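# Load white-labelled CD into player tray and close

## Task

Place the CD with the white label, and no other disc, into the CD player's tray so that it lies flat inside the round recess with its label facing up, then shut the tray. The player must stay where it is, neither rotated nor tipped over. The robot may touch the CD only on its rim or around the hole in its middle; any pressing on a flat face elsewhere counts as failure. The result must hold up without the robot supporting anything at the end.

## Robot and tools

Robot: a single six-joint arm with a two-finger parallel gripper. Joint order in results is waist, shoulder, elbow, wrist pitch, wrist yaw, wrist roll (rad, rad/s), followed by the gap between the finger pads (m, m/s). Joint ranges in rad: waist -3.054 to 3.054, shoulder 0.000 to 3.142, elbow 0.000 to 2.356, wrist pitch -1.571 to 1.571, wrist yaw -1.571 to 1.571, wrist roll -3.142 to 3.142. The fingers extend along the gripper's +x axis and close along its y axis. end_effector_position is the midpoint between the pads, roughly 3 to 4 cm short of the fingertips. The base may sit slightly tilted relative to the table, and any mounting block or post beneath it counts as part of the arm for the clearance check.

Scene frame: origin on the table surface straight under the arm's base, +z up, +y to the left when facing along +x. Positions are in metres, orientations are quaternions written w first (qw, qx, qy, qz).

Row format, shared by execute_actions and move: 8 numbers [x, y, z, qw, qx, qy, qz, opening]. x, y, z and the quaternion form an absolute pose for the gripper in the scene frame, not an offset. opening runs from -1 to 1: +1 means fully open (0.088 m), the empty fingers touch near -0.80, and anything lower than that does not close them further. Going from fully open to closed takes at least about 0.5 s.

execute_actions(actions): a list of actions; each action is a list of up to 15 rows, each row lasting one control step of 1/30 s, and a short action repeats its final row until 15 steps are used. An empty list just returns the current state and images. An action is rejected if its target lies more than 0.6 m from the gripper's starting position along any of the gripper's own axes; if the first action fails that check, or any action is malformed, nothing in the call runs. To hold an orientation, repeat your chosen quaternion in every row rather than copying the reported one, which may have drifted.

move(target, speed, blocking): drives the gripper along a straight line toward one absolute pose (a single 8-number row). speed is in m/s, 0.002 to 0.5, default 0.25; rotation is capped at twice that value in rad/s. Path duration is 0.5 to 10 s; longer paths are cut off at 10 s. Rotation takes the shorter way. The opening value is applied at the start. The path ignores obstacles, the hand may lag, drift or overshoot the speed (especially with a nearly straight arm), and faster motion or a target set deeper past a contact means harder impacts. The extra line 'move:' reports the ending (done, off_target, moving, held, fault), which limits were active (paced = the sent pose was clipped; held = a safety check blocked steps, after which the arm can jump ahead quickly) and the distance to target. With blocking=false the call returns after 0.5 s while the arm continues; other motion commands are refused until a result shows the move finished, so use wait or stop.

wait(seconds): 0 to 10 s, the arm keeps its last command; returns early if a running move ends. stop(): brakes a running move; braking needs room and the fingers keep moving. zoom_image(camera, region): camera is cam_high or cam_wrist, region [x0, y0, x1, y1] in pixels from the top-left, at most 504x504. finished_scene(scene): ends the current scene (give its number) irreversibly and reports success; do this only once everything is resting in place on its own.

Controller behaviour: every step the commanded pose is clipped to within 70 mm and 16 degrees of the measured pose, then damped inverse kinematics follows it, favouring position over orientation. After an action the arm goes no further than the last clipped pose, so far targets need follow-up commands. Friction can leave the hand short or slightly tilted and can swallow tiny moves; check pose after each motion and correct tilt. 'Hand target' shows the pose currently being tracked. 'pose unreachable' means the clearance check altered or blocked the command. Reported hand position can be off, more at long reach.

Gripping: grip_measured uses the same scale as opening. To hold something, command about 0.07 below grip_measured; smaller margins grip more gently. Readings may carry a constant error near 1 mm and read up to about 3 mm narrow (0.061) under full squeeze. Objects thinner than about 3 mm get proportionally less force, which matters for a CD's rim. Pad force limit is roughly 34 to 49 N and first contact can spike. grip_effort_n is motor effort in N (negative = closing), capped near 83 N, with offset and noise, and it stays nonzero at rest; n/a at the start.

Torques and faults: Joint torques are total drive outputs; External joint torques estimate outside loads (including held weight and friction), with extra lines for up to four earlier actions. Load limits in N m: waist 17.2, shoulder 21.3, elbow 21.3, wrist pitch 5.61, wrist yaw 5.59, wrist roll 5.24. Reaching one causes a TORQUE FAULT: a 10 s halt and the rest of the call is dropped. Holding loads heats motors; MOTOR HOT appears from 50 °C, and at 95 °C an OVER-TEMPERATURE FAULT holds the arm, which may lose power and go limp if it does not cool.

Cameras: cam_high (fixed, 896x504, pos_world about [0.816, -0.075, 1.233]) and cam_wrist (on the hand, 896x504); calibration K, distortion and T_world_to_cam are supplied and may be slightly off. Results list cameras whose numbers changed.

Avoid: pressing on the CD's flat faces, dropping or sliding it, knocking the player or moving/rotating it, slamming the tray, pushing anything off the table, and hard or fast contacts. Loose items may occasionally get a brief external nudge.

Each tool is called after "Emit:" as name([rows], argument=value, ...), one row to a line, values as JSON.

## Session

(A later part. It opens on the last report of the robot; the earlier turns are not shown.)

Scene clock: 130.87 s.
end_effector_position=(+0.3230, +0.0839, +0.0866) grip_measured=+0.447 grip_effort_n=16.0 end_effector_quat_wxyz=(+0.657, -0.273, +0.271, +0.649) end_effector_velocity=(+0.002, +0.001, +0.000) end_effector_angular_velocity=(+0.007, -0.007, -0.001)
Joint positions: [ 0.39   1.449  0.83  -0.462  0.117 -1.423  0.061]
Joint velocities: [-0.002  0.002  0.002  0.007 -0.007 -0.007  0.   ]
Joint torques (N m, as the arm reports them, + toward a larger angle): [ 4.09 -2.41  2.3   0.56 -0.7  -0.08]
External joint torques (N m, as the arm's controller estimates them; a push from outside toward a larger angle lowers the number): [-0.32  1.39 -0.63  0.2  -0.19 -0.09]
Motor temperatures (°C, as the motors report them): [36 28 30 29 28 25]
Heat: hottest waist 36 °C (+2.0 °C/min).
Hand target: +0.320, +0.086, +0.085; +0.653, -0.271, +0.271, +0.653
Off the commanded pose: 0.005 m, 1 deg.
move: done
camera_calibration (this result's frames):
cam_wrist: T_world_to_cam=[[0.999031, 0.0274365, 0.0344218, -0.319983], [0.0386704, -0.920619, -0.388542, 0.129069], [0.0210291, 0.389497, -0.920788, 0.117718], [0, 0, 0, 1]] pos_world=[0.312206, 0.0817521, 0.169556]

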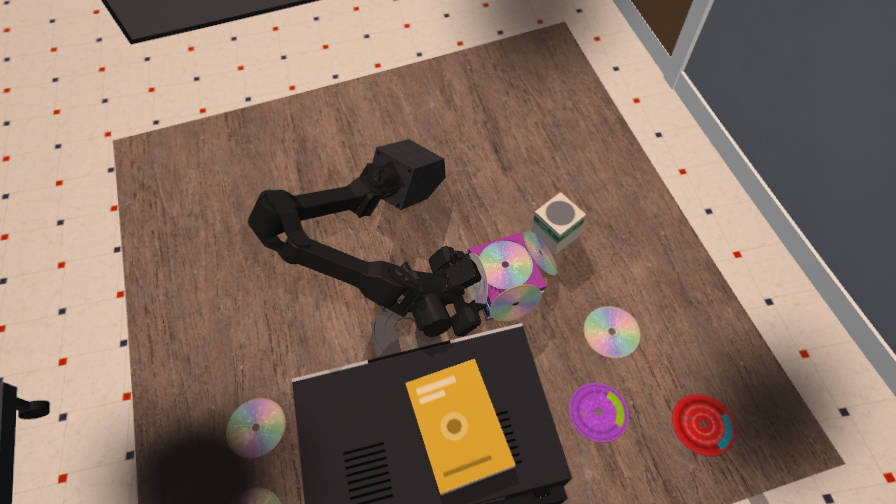

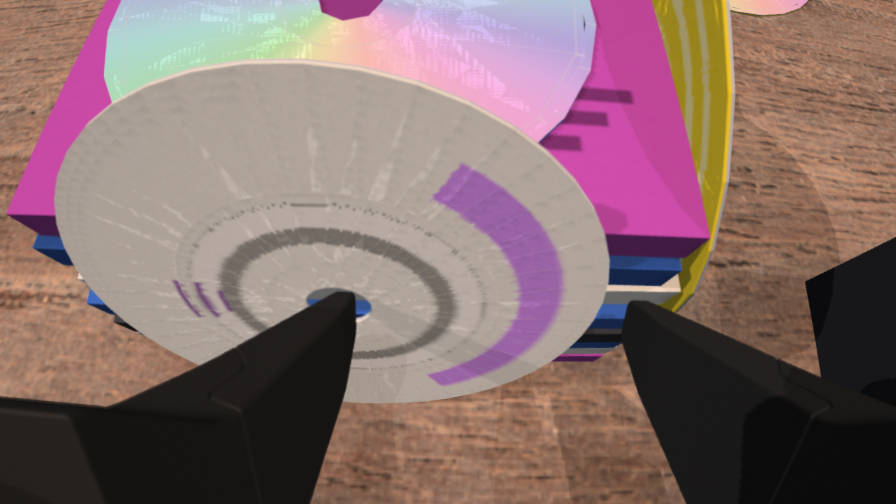

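Emit:
move(target=[0.318,0.090,0.080,0.653,-0.2706,0.2706,0.653,0.45], speed=0.01)

Scene clock: 137.07 s.
end_effector_position=(+0.3231, +0.0866, +0.0828) grip_measured=+0.447 grip_effort_n=16.5 end_effector_quat_wxyz=(+0.659, -0.273, +0.271, +0.647) end_effector_velocity=(-0.002, -0.002, -0.001) end_effector_angular_velocity=(-0.010, -0.010, +0.019)
Joint positions: [ 0.386  1.46   0.82  -0.434  0.117 -1.426  0.061]
Joint velocities: [-0.002 -0.002 -0.002 -0.007  0.007 -0.022  0.   ]
Joint torques (N m, as the arm reports them, + toward a larger angle): [ 4.3  -1.91  1.88  0.63 -0.7  -0.07]
External joint torques (N m, as the arm's controller estimates them; a push from outside toward a larger angle lowers the number): [-0.12  1.92 -0.96  0.28 -0.18 -0.08]
Motor temperatures (°C, as the motors report them): [36 28 30 29 28 25]
Heat: hottest waist 36 °C (+1.0 °C/min).
Hand target: +0.318, +0.090, +0.080; +0.653, -0.271, +0.271, +0.653
Off the commanded pose: 0.007 m, 1 deg.
move: done
camera_calibration (this result's frames):
cam_wrist: T_world_to_cam=[[0.999042, 0.0224599, 0.0375503, -0.319835], [0.0352904, -0.920955, -0.388068, 0.131201], [0.0258661, 0.389022, -0.920865, 0.111636], [0, 0, 0, 1]] pos_world=[0.312011, 0.0845847, 0.165726]

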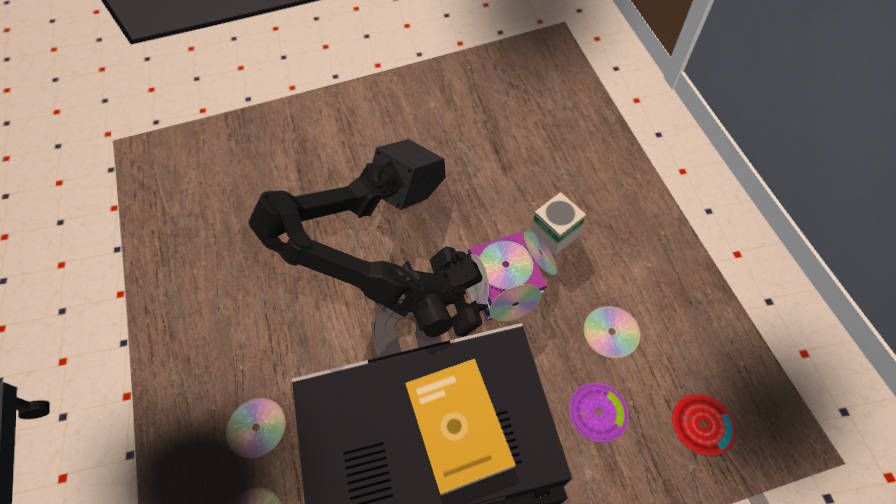

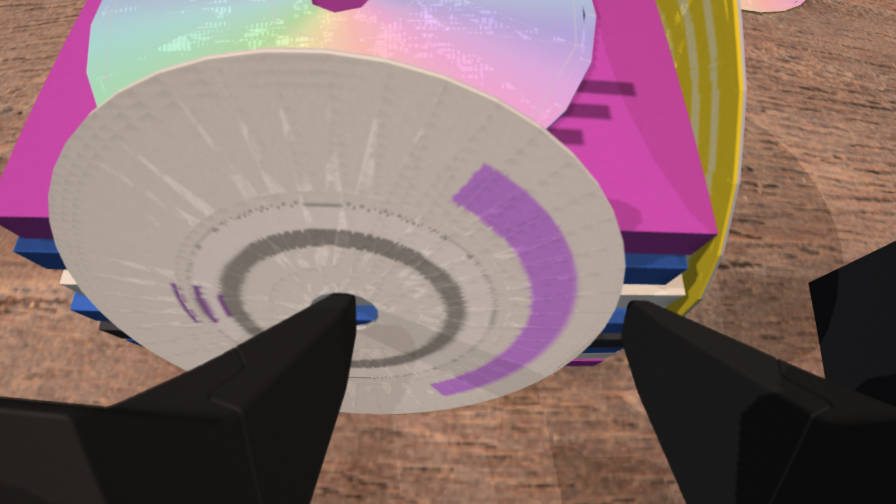

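Emit:
move(target=[0.319,0.0925,0.0785,0.645,-0.274,0.267,0.662,0.44], speed=0.01)

Emit:
execute_actions([
  [[0.319,0.0925,0.0785,0.645,-0.274,0.267,0.662,0.36]],
  [[0.319,0.0925,0.0785,0.645,-0.274,0.267,0.662,0.31]],
])

Scene clock: 146.50 s.
end_effector_position=(+0.3224, +0.0895, +0.0808) grip_measured=+0.443 grip_effort_n=-18.4 end_effector_quat_wxyz=(+0.651, -0.277, +0.267, +0.655) end_effector_velocity=(-0.001, -0.003, -0.001) end_effector_angular_velocity=(-0.009, -0.003, +0.005)
Joint positions: [ 0.386  1.479  0.83  -0.441  0.113 -1.443  0.061]
Joint velocities: [-0.002 -0.007 -0.002 -0.007  0.007 -0.007 -0.   ]
Joint torques (N m, as the arm reports them, + toward a larger angle): [ 4.3  -1.5   3.21  0.02 -0.71 -0.04]
External joint torques (N m, as the arm's controller estimates them; a push from outside toward a larger angle lowers the number): [-0.21  2.42  0.36 -0.33 -0.19 -0.04]
Motor temperatures (°C, as the motors report them): [36 28 30 29 28 25]
Heat: hottest waist 36 °C (+1.0 °C/min).
Hand target: +0.319, +0.092, +0.079; +0.645, -0.274, +0.267, +0.662
Off the commanded pose: 0.005 m, 1 deg.
move: done
camera_calibration (this result's frames):
cam_wrist: T_world_to_cam=[[0.998102, 0.0470774, 0.0396931, -0.321212], [0.0588282, -0.919465, -0.388746, 0.125467], [0.0181952, 0.390343, -0.920489, 0.111073], [0, 0, 0, 1]] pos_world=[0.3112, 0.0871279, 0.163767]

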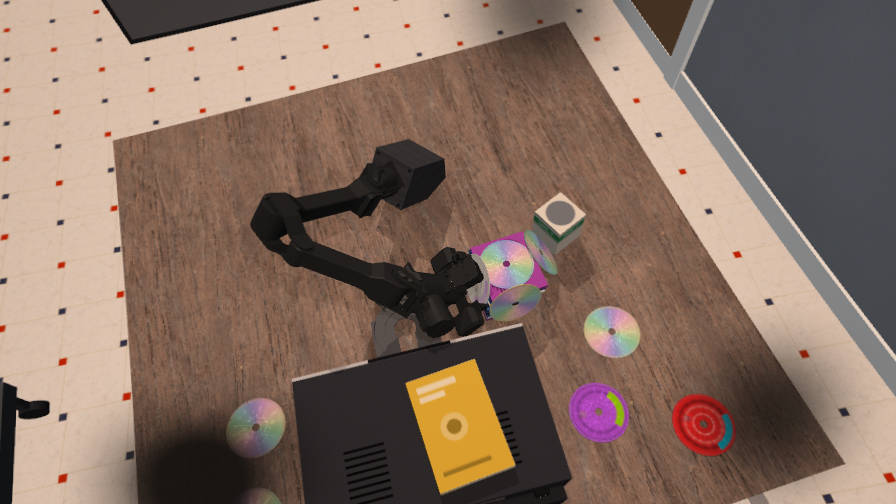

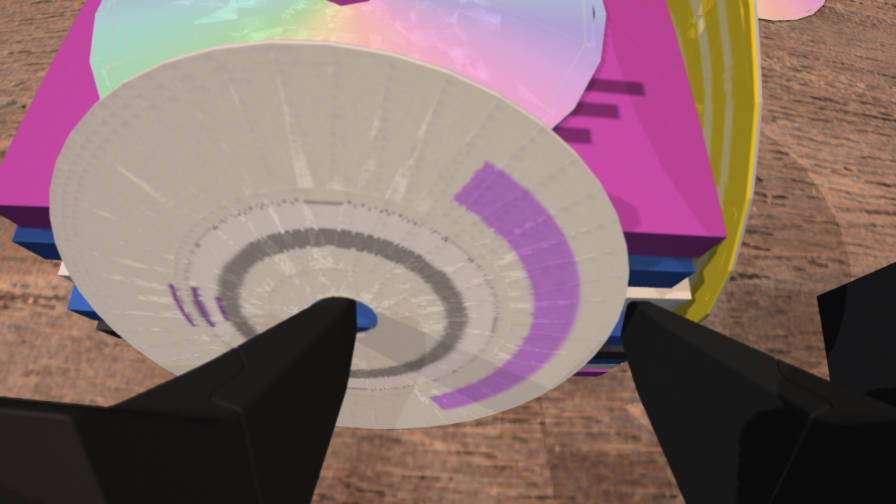

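Scene clock: 147.50 s.
end_effector_position=(+0.3218, +0.0900, +0.0807) grip_measured=+0.315 grip_effort_n=-26.7 end_effector_quat_wxyz=(+0.650, -0.276, +0.266, +0.656) end_effector_velocity=(-0.006, -0.001, -0.003) end_effector_angular_velocity=(-0.012, +0.033, +0.003)
Joint positions: [ 0.386  1.481  0.83  -0.442  0.111 -1.444  0.054]
Joint velocities: [-0.002  0.002 -0.002 -0.022  0.007  0.022 -0.   ]
Joint torques (N m, as the arm reports them, + toward a larger angle): [ 4.33 -1.68  3.24  0.12 -0.65 -0.07]
External joint torques (N m, as the arm's controller estimates them; a push from outside toward a larger angle lowers the number): [-0.16  2.14  0.47 -0.19 -0.14 -0.07]
External joint torques at the end of the 1st action: [-0.17  2.23  0.38 -0.22 -0.15 -0.07]
Motor temperatures (°C, as the motors report them): [36 28 30 29 28 25]
Heat: hottest waist 36 °C (+1.0 °C/min).
Hand target: +0.319, +0.092, +0.079; +0.645, -0.274, +0.267, +0.662
Off the commanded pose: 0.004 m, 1 deg.
camera_calibration (this result's frames):
cam_wrist: T_world_to_cam=[[0.998036, 0.049836, 0.0379551, -0.320686], [0.0607148, -0.918729, -0.390193, 0.12532], [0.0154248, 0.391731, -0.919951, 0.111535], [0, 0, 0, 1]] pos_world=[0.310727, 0.0874252, 0.163677]

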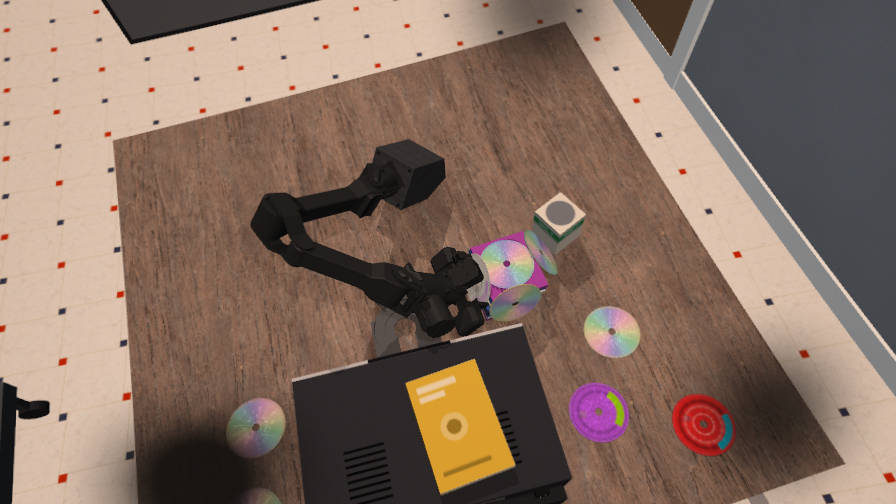

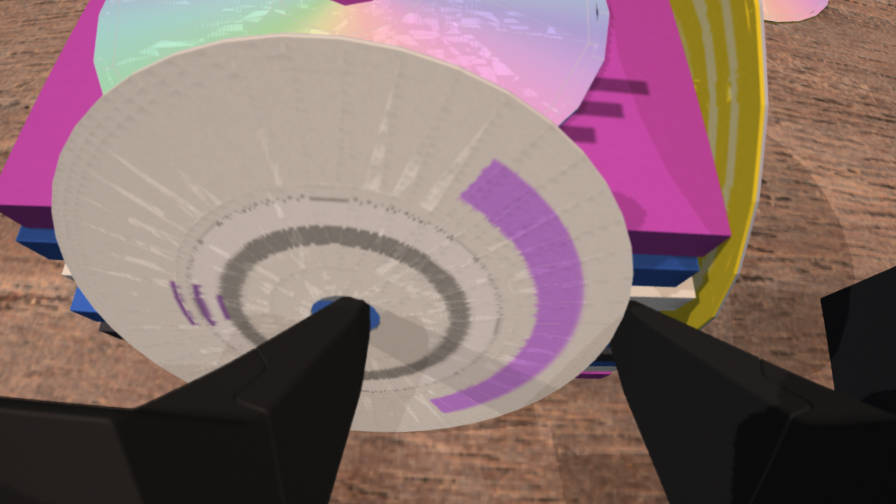

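Both fingers engaged and it's self-aligning.

Emit:
execute_actions([
  [[0.319,0.0915,0.0792,0.645,-0.274,0.267,0.662,0.275]],
])

Emit:
execute_actions([
  [[0.319,0.0915,0.0792,0.645,-0.274,0.267,0.662,0.245]],
])

Scene clock: 153.27 s.
end_effector_position=(+0.3215, +0.0899, +0.0808) grip_measured=+0.283 grip_effort_n=-41.2 end_effector_quat_wxyz=(+0.649, -0.276, +0.266, +0.657) end_effector_velocity=(-0.004, +0.000, -0.001) end_effector_angular_velocity=(+0.004, +0.005, +0.014)
Joint positions: [ 0.386  1.481  0.831 -0.445  0.111 -1.444  0.053]
Joint velocities: [-0.002 -0.002 -0.007 -0.007 -0.007 -0.007 -0.   ]
Joint torques (N m, as the arm reports them, + toward a larger angle): [ 4.31 -2.13  3.23 -0.05 -0.65 -0.04]
External joint torques (N m, as the arm's controller estimates them; a push from outside toward a larger angle lowers the number): [-0.21  1.73  0.46 -0.36 -0.13 -0.05]
Motor temperatures (°C, as the motors report them): [36 28 30 29 28 25]
Heat: hottest waist 36 °C (+1.0 °C/min).
Hand target: +0.319, +0.091, +0.079; +0.645, -0.274, +0.267, +0.662
Off the commanded pose: 0.003 m, 1 deg.
camera_calibration (this result's frames):
cam_wrist: T_world_to_cam=[[0.997958, 0.0518572, 0.0373015, -0.320526], [0.062316, -0.91871, -0.389986, 0.12471], [0.0140457, 0.391514, -0.920065, 0.112105], [0, 0, 0, 1]] pos_world=[0.310525, 0.0873031, 0.163735]

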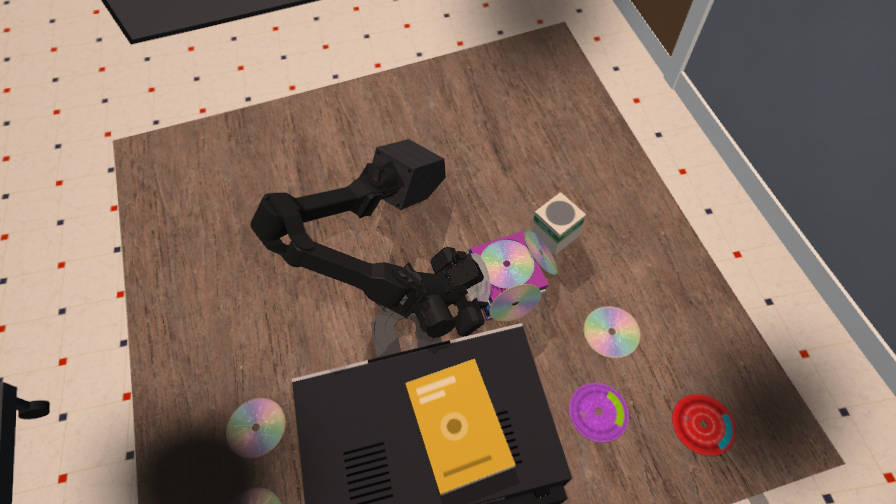

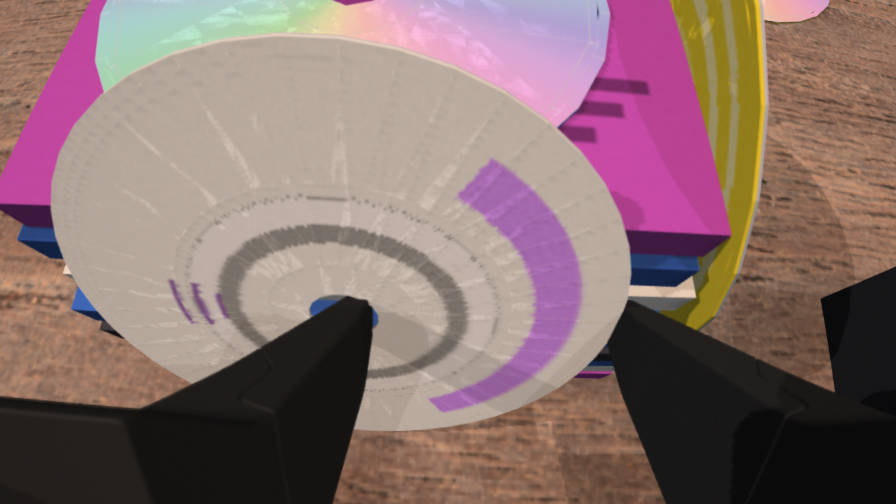

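Scene clock: 153.77 s.
end_effector_position=(+0.3215, +0.0898, +0.0808) grip_measured=+0.256 grip_effort_n=-59.8 end_effector_quat_wxyz=(+0.649, -0.276, +0.266, +0.657) end_effector_velocity=(-0.002, -0.000, +0.000) end_effector_angular_velocity=(+0.005, +0.002, +0.010)
Joint positions: [ 0.386  1.481  0.831 -0.445  0.111 -1.444  0.052]
Joint velocities: [-0.002 -0.002 -0.002 -0.007 -0.007 -0.007 -0.   ]
Joint torques (N m, as the arm reports them, + toward a larger angle): [ 4.31 -2.12  3.23  0.02 -0.65 -0.04]
External joint torques (N m, as the arm's controller estimates them; a push from outside toward a larger angle lowers the number): [-0.2   1.78  0.37 -0.33 -0.13 -0.04]
Motor temperatures (°C, as the motors report them): [36 28 30 29 28 25]
Heat: hottest waist 36 °C (+1.0 °C/min).
Hand target: +0.319, +0.091, +0.079; +0.645, -0.274, +0.267, +0.662
Off the commanded pose: 0.003 m, 1 deg.
camera_calibration (this result's frames):
cam_wrist: T_world_to_cam=[[0.997951, 0.0521534, 0.0370633, -0.320523], [0.0624949, -0.918712, -0.389951, 0.12462], [0.0137132, 0.391468, -0.920089, 0.112271], [0, 0, 0, 1]] pos_world=[0.310538, 0.087256, 0.163775]

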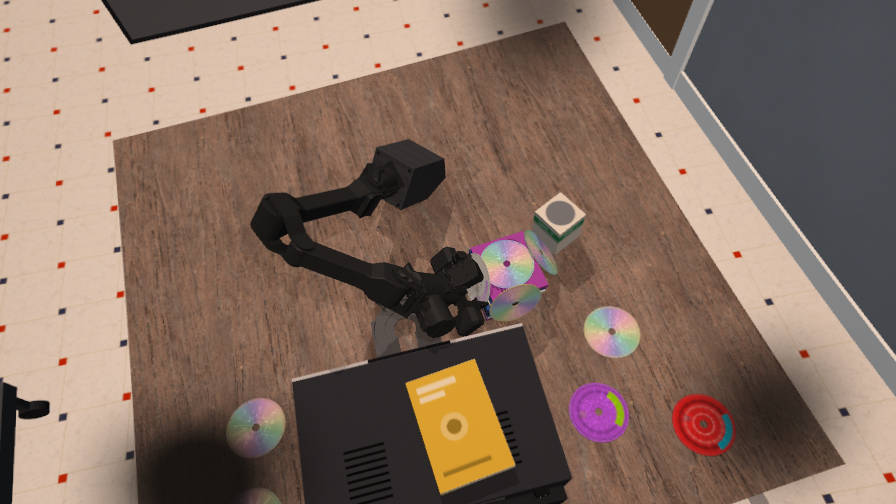

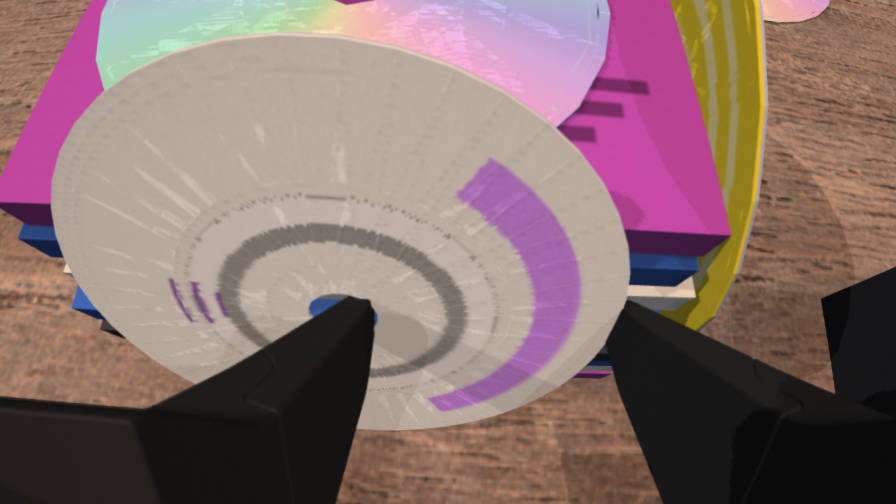

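Emit:
move(target=[0.322,0.080,0.098,0.645,-0.274,0.267,0.662,0.245], speed=0.015)

Scene clock: 158.30 s.
end_effector_position=(+0.3178, +0.0817, +0.0944) grip_measured=+0.252 grip_effort_n=-35.6 end_effector_quat_wxyz=(+0.640, -0.272, +0.269, +0.667) end_effector_velocity=(-0.006, -0.001, -0.002) end_effector_angular_velocity=(+0.000, +0.007, +0.033)
Joint positions: [ 0.405  1.442  0.859 -0.542  0.113 -1.425  0.051]
Joint velocities: [-0.007  0.002 -0.002 -0.022 -0.007 -0.022 -0.   ]
Joint torques (N m, as the arm reports them, + toward a larger angle): [ 4.89 -3.8   4.59  0.16 -0.37  0.08]
External joint torques (N m, as the arm's controller estimates them; a push from outside toward a larger angle lowers the number): [ 0.53 -0.12  1.69 -0.14  0.15  0.07]
Motor temperatures (°C, as the motors report them): [36 28 30 29 28 25]
Heat: hottest waist 36 °C (+0.0 °C/min).
Hand target: +0.322, +0.080, +0.098; +0.645, -0.274, +0.267, +0.662
Off the commanded pose: 0.006 m, 1 deg.
move: done
camera_calibration (this result's frames):
cam_wrist: T_world_to_cam=[[0.997177, 0.0729085, 0.0179741, -0.316527], [0.074081, -0.916027, -0.394216, 0.119222], [-0.012277, 0.394435, -0.918842, 0.135835], [0, 0, 0, 1]] pos_world=[0.308469, 0.0787099, 0.177499]

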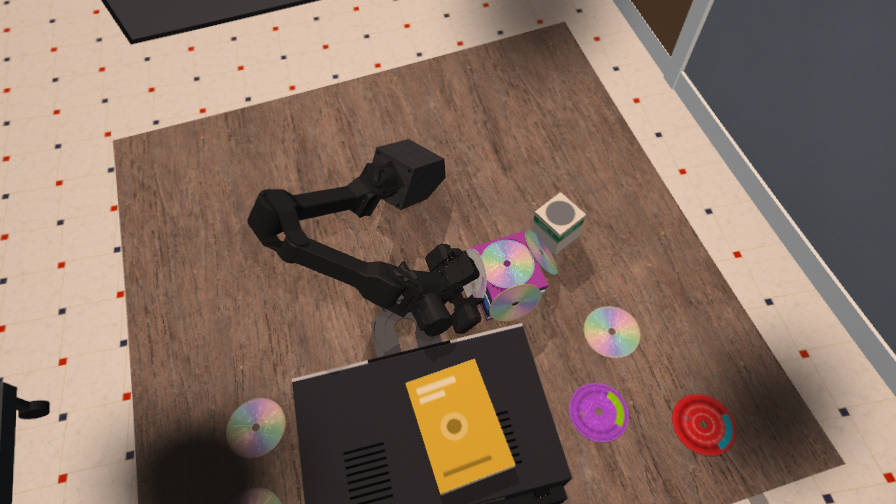

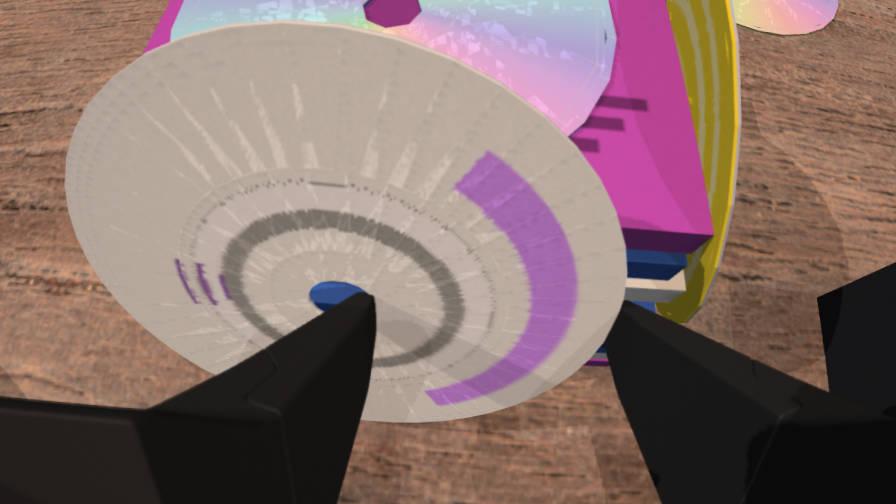

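Emit:
move(target=[0.318,0.0865,0.0795,0.626,-0.301,0.286,0.66,0.245], speed=0.015)

Emit:
execute_actions([
  [[0.318,0.0865,0.0795,0.626,-0.301,0.286,0.66,0.32]],
  [[0.318,0.0865,0.0795,0.626,-0.301,0.286,0.66,0.44]],
])

Scene clock: 173.30 s.
end_effector_position=(+0.3202, +0.0844, +0.0804) grip_measured=+0.251 grip_effort_n=-33.3 end_effector_quat_wxyz=(+0.630, -0.298, +0.287, +0.657) end_effector_velocity=(-0.003, -0.001, -0.002) end_effector_angular_velocity=(-0.011, +0.013, +0.002)
Joint positions: [ 0.407  1.488  0.859 -0.503  0.181 -1.432  0.051]
Joint velocities: [-0.002  0.002 -0.002 -0.007  0.007  0.007 -0.   ]
Joint torques (N m, as the arm reports them, + toward a larger angle): [ 4.96 -2.42  2.72  0.55 -0.34 -0.08]
External joint torques (N m, as the arm's controller estimates them; a push from outside toward a larger angle lowers the number): [ 0.44  1.43 -0.14  0.24  0.14 -0.09]
Motor temperatures (°C, as the motors report them): [37 28 30 28 28 25]
Heat: hottest waist 37 °C (+1.0 °C/min).
Hand target: +0.318, +0.086, +0.080; +0.626, -0.301, +0.286, +0.660
Off the commanded pose: 0.003 m, 1 deg.
move: done
camera_calibration (this result's frames):
cam_wrist: T_world_to_cam=[[0.99647, 0.0804398, 0.0240283, -0.319777], [0.0838571, -0.940108, -0.330402, 0.109767], [-0.00398821, 0.33125, -0.943535, 0.126631], [0, 0, 0, 1]] pos_world=[0.309949, 0.0869692, 0.163432]

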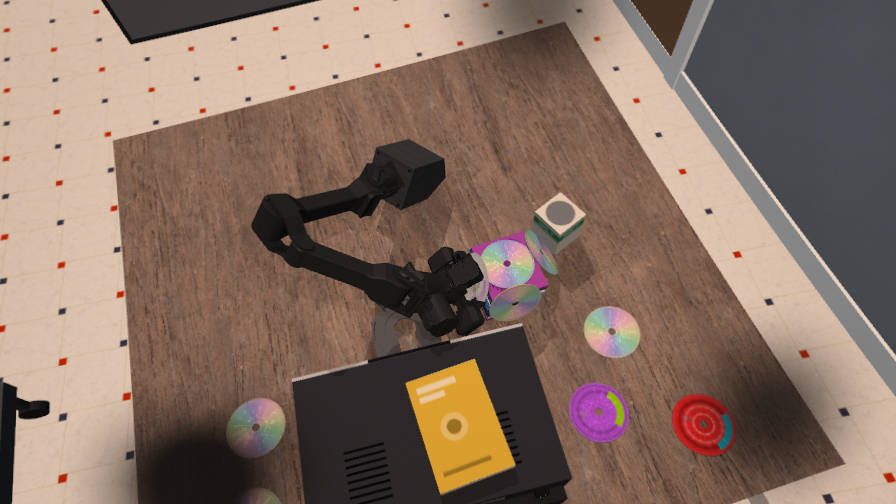

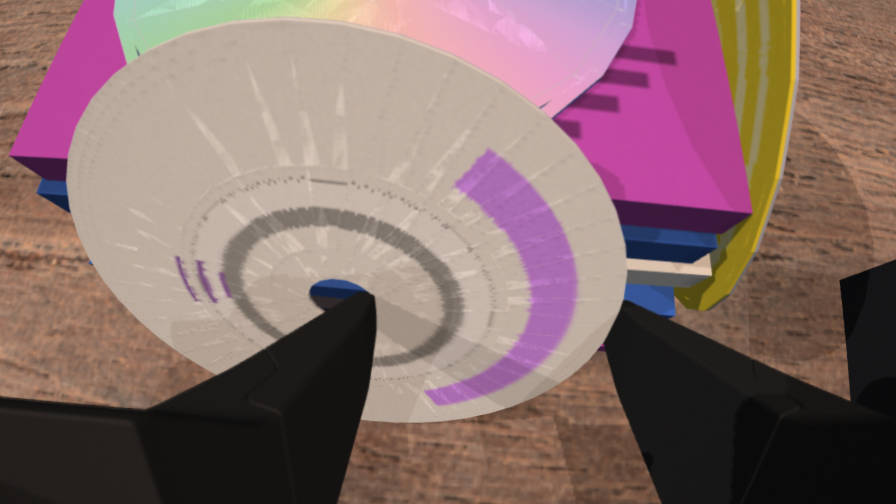

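Scene clock: 174.30 s.
end_effector_position=(+0.3202, +0.0845, +0.0803) grip_measured=+0.436 grip_effort_n=16.5 end_effector_quat_wxyz=(+0.630, -0.298, +0.287, +0.657) end_effector_velocity=(-0.003, -0.001, -0.002) end_effector_angular_velocity=(-0.010, -0.007, +0.024)
Joint positions: [ 0.407  1.489  0.859 -0.502  0.182 -1.432  0.06 ]
Joint velocities: [-0.002  0.002 -0.002 -0.007  0.007 -0.022  0.   ]
Joint torques (N m, as the arm reports them, + toward a larger angle): [ 4.99 -2.41  2.71  0.51 -0.31 -0.07]
External joint torques (N m, as the arm's controller estimates them; a push from outside toward a larger angle lowers the number): [ 0.43  1.41 -0.11  0.22  0.18 -0.07]
External joint torques at the end of the 1st action: [ 0.43  1.45 -0.16  0.21  0.19 -0.08]
Motor temperatures (°C, as the motors report them): [37 28 30 28 28 25]
Heat: hottest waist 37 °C (+1.0 °C/min).
Hand target: +0.318, +0.086, +0.079; +0.626, -0.301, +0.286, +0.660
Off the commanded pose: 0.003 m, 1 deg.
camera_calibration (this result's frames):
cam_wrist: T_world_to_cam=[[0.996471, 0.0804149, 0.0240534, -0.319805], [0.0838434, -0.940235, -0.330043, 0.109756], [-0.00392457, 0.330896, -0.943659, 0.126546], [0, 0, 0, 1]] pos_world=[0.309971, 0.0870399, 0.163332]

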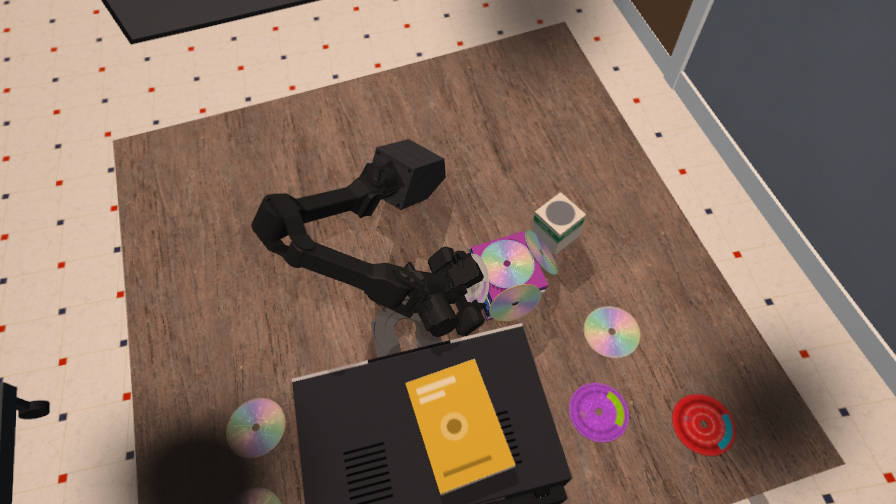

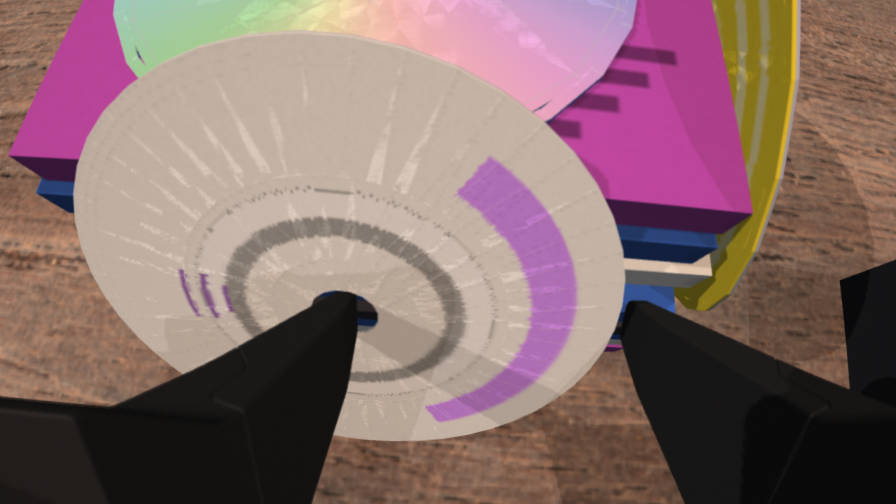

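Emit:
move(target=[0.3185,0.0868,0.0745,0.641,-0.295,0.292,0.646,0.43], speed=0.012)

Scene clock: 184.73 s.
end_effector_position=(+0.3215, +0.0871, +0.0782) grip_measured=+0.433 grip_effort_n=-17.4 end_effector_quat_wxyz=(+0.643, -0.296, +0.286, +0.646) end_effector_velocity=(-0.001, +0.001, -0.000) end_effector_angular_velocity=(+0.006, -0.004, +0.003)
Joint positions: [ 0.406  1.484  0.832 -0.449  0.182 -1.424  0.06 ]
Joint velocities: [-0.002 -0.002 -0.007  0.007 -0.007 -0.007 -0.   ]
Joint torques (N m, as the arm reports them, + toward a larger angle): [ 3.96 -2.63  1.99  0.79 -0.36  0.15]
External joint torques (N m, as the arm's controller estimates them; a push from outside toward a larger angle lowers the number): [-0.59  1.19 -0.9   0.43  0.14  0.15]
Motor temperatures (°C, as the motors report them): [37 28 30 28 28 25]
Heat: hottest waist 37 °C (+1.0 °C/min).
Hand target: +0.319, +0.087, +0.075; +0.641, -0.295, +0.292, +0.646
Off the commanded pose: 0.005 m, 1 deg.
move: done
camera_calibration (this result's frames):
cam_wrist: T_world_to_cam=[[0.998087, 0.0492823, 0.0373316, -0.320095], [0.0589303, -0.940952, -0.333371, 0.119755], [0.0186979, 0.334934, -0.942056, 0.115936], [0, 0, 0, 1]] pos_world=[0.310258, 0.0896276, 0.16109]

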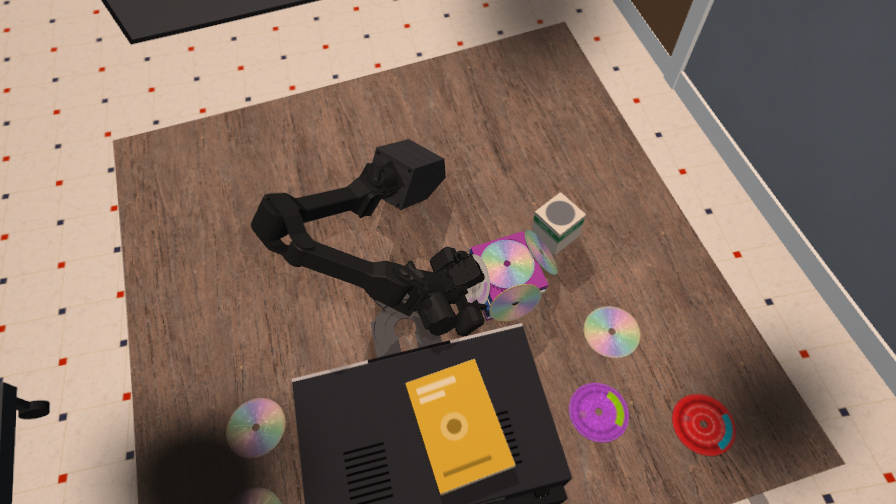

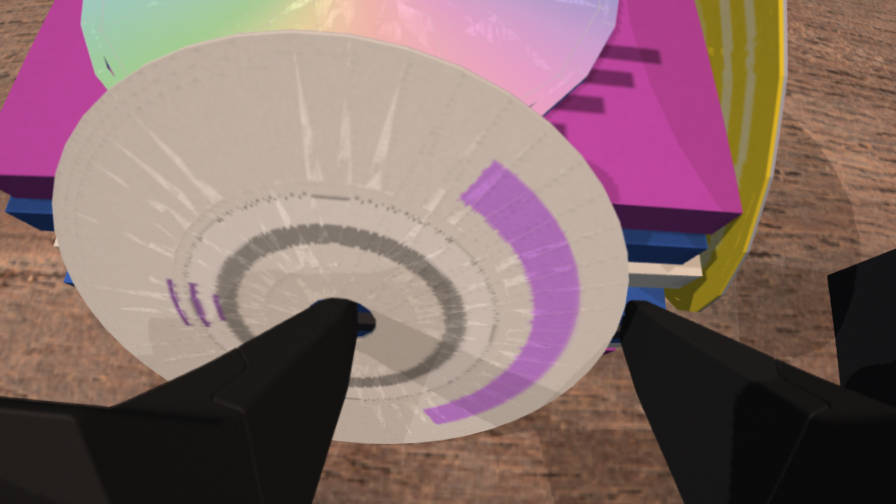

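Emit:
move(target=[0.3185,0.0855,0.0715,0.641,-0.295,0.292,0.646,0.42], speed=0.01)

Emit:
zoom_image(camera="cam_high", region=[360,230,520,370])

Scene clock: 190.67 s.
end_effector_position=(+0.3214, +0.0870, +0.0775) grip_measured=+0.423 grip_effort_n=-17.9 end_effector_quat_wxyz=(+0.644, -0.296, +0.284, +0.646) end_effector_velocity=(+0.005, -0.001, +0.000) end_effector_angular_velocity=(+0.008, -0.006, -0.030)
Joint positions: [ 0.402  1.483  0.828 -0.443  0.176 -1.429  0.06 ]
Joint velocities: [-0.007 -0.007 -0.002  0.022 -0.007  0.007  0.   ]
Joint torques (N m, as the arm reports them, + toward a larger angle): [ 3.34 -2.37  1.77  0.87 -0.3  -0.01]
External joint torques (N m, as the arm's controller estimates them; a push from outside toward a larger angle lowers the number): [-1.16  1.53 -1.17  0.49  0.18 -0.02]
Motor temperatures (°C, as the motors report them): [37 28 30 29 28 25]
Heat: hottest waist 37 °C (+1.0 °C/min).
Hand target: +0.318, +0.086, +0.072; +0.641, -0.295, +0.292, +0.646
Off the commanded pose: 0.007 m, 1 deg.
move: done
camera_calibration (this result's frames):
cam_wrist: T_world_to_cam=[[0.998023, 0.0488432, 0.03955, -0.320089], [0.0593435, -0.939581, -0.337144, 0.11953], [0.0206932, 0.338825, -0.940622, 0.114261], [0, 0, 0, 1]] pos_world=[0.309998, 0.0892278, 0.160434]

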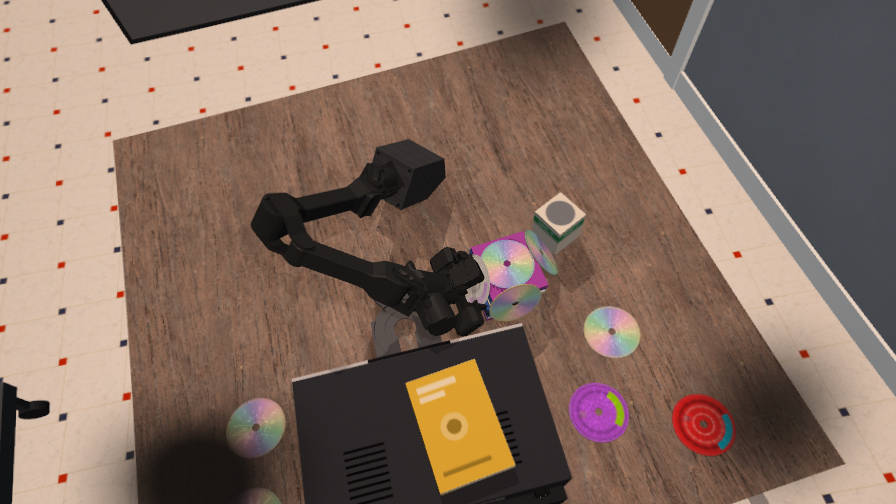

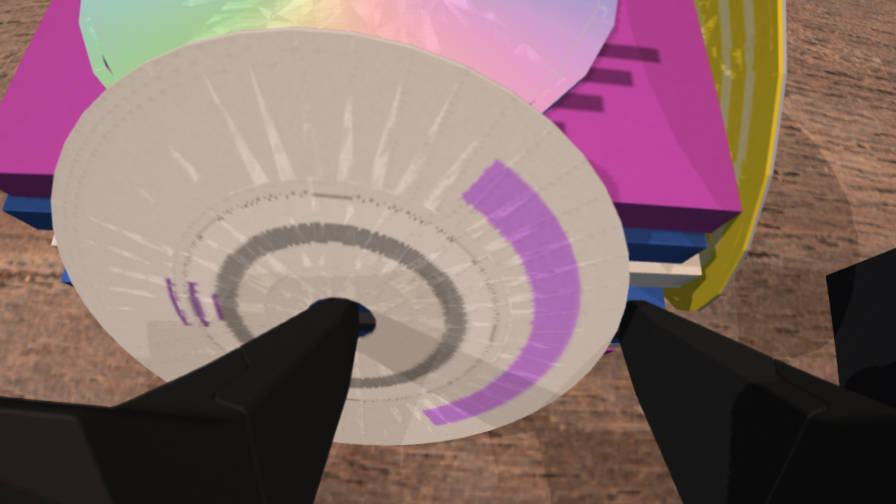

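Region (360, 230, 520, 370) of cam_high's 896x504 image, scaled by 3.150, with more detail than that image has; it fills the top 441 rows of this view, and the rest is white.

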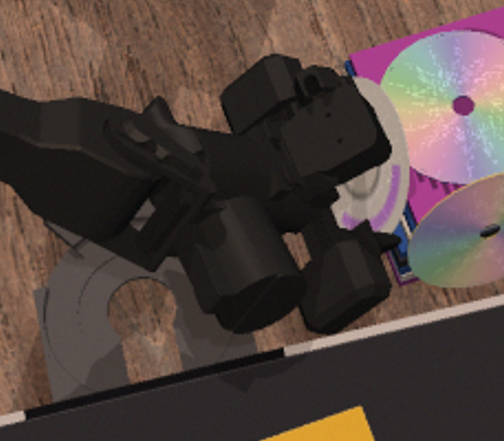

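Emit:
execute_actions([
  [[0.3195,0.087,0.076,0.641,-0.295,0.292,0.646,0.36]],
  [[0.3195,0.087,0.076,0.641,-0.295,0.292,0.646,0.32]],
  [[0.3195,0.087,0.076,0.641,-0.295,0.292,0.646,0.29]],
])

Emit:
move(target=[0.324,0.081,0.086,0.641,-0.295,0.292,0.646,0.28], speed=0.01)

Scene clock: 197.43 s.
end_effector_position=(+0.3219, +0.0870, +0.0780) grip_measured=+0.297 grip_effort_n=-38.8 end_effector_quat_wxyz=(+0.645, -0.294, +0.287, +0.644) end_effector_velocity=(-0.007, +0.002, +0.000) end_effector_angular_velocity=(+0.016, +0.016, +0.027)
Joint positions: [ 0.404  1.483  0.83  -0.443  0.179 -1.419  0.054]
Joint velocities: [-0.002  0.002 -0.002 -0.022 -0.022 -0.007 -0.   ]
Joint torques (N m, as the arm reports them, + toward a larger angle): [ 4.51 -2.53  3.   -0.01 -0.22  0.14]
External joint torques (N m, as the arm's controller estimates them; a push from outside toward a larger angle lowers the number): [-0.03  1.33  0.09 -0.37  0.28  0.13]
External joint torques at the end of the 1st action: [-0.04  1.3   0.12 -0.4   0.31  0.15]
External joint torques at the end of the 2nd action: [ 0.01  1.34  0.15 -0.35  0.29  0.14]
Motor temperatures (°C, as the motors report them): [36 28 30 29 28 25]
Heat: hottest waist 36 °C (+0.0 °C/min).
Hand target: +0.320, +0.087, +0.076; +0.641, -0.295, +0.292, +0.646
Off the commanded pose: 0.003 m, 1 deg.
camera_calibration (this result's frames):
cam_wrist: T_world_to_cam=[[0.998508, 0.0413608, 0.0356609, -0.319851], [0.0509531, -0.940554, -0.335801, 0.122334], [0.019652, 0.337116, -0.941258, 0.115258], [0, 0, 0, 1]] pos_world=[0.310875, 0.0894361, 0.160974]

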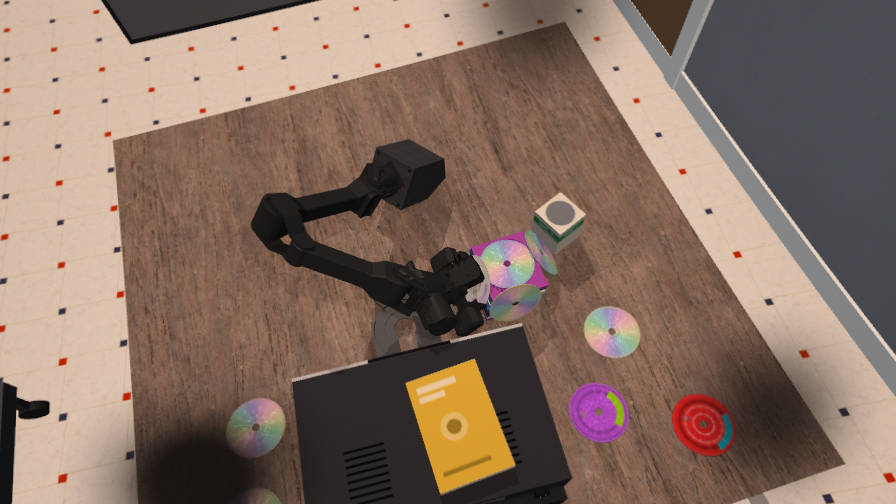

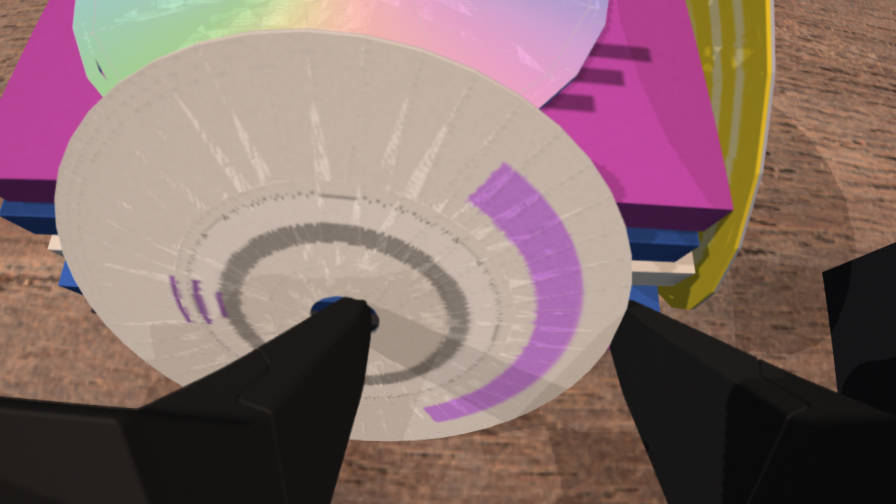

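Scene clock: 198.67 s.
end_effector_position=(+0.3197, +0.0827, +0.0824) grip_measured=+0.287 grip_effort_n=-37.0 end_effector_quat_wxyz=(+0.636, -0.293, +0.294, +0.651) end_effector_velocity=(-0.000, -0.001, +0.001) end_effector_angular_velocity=(+0.006, -0.001, +0.007)
Joint positions: [ 0.411  1.473  0.85  -0.501  0.187 -1.407  0.053]
Joint velocities: [-0.002 -0.002  0.002 -0.007 -0.007 -0.007 -0.   ]
Joint torques (N m, as the arm reports them, + toward a larger angle): [ 4.99 -3.79  4.51  0.12 -0.25  0.09]
External joint torques (N m, as the arm's controller estimates them; a push from outside toward a larger angle lowers the number): [ 0.49  0.02  1.53 -0.24  0.23  0.08]
Motor temperatures (°C, as the motors report them): [37 28 30 29 28 25]
Heat: hottest waist 37 °C (+1.0 °C/min).
Hand target: +0.324, +0.081, +0.086; +0.641, -0.295, +0.292, +0.646
Off the commanded pose: 0.006 m, 1 deg.
move: done
camera_calibration (this result's frames):
cam_wrist: T_world_to_cam=[[0.998228, 0.0572447, 0.0162257, -0.317189], [0.0593979, -0.9428, -0.328026, 0.116674], [-0.00348016, 0.328408, -0.944529, 0.129244], [0, 0, 0, 1]] pos_world=[0.310146, 0.0857131, 0.165494]

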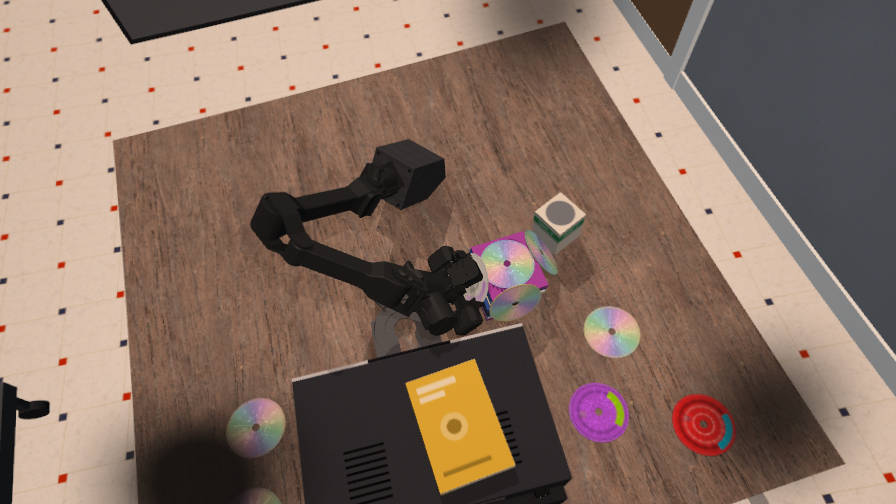

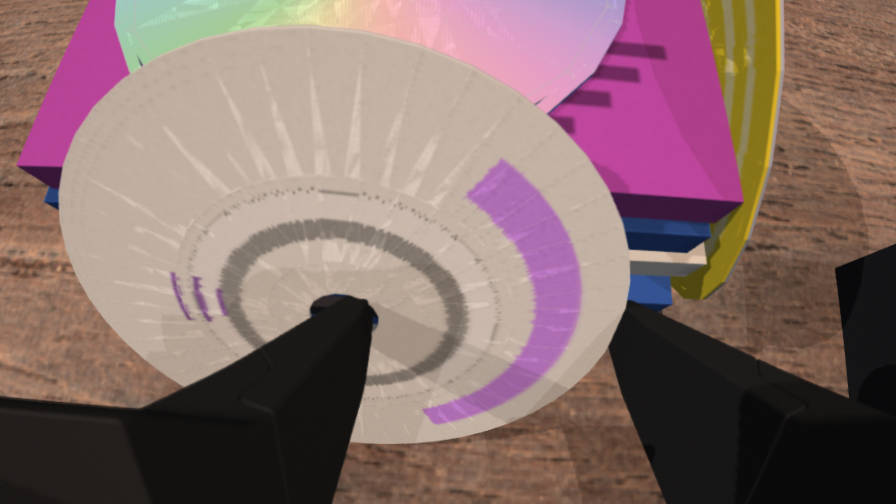

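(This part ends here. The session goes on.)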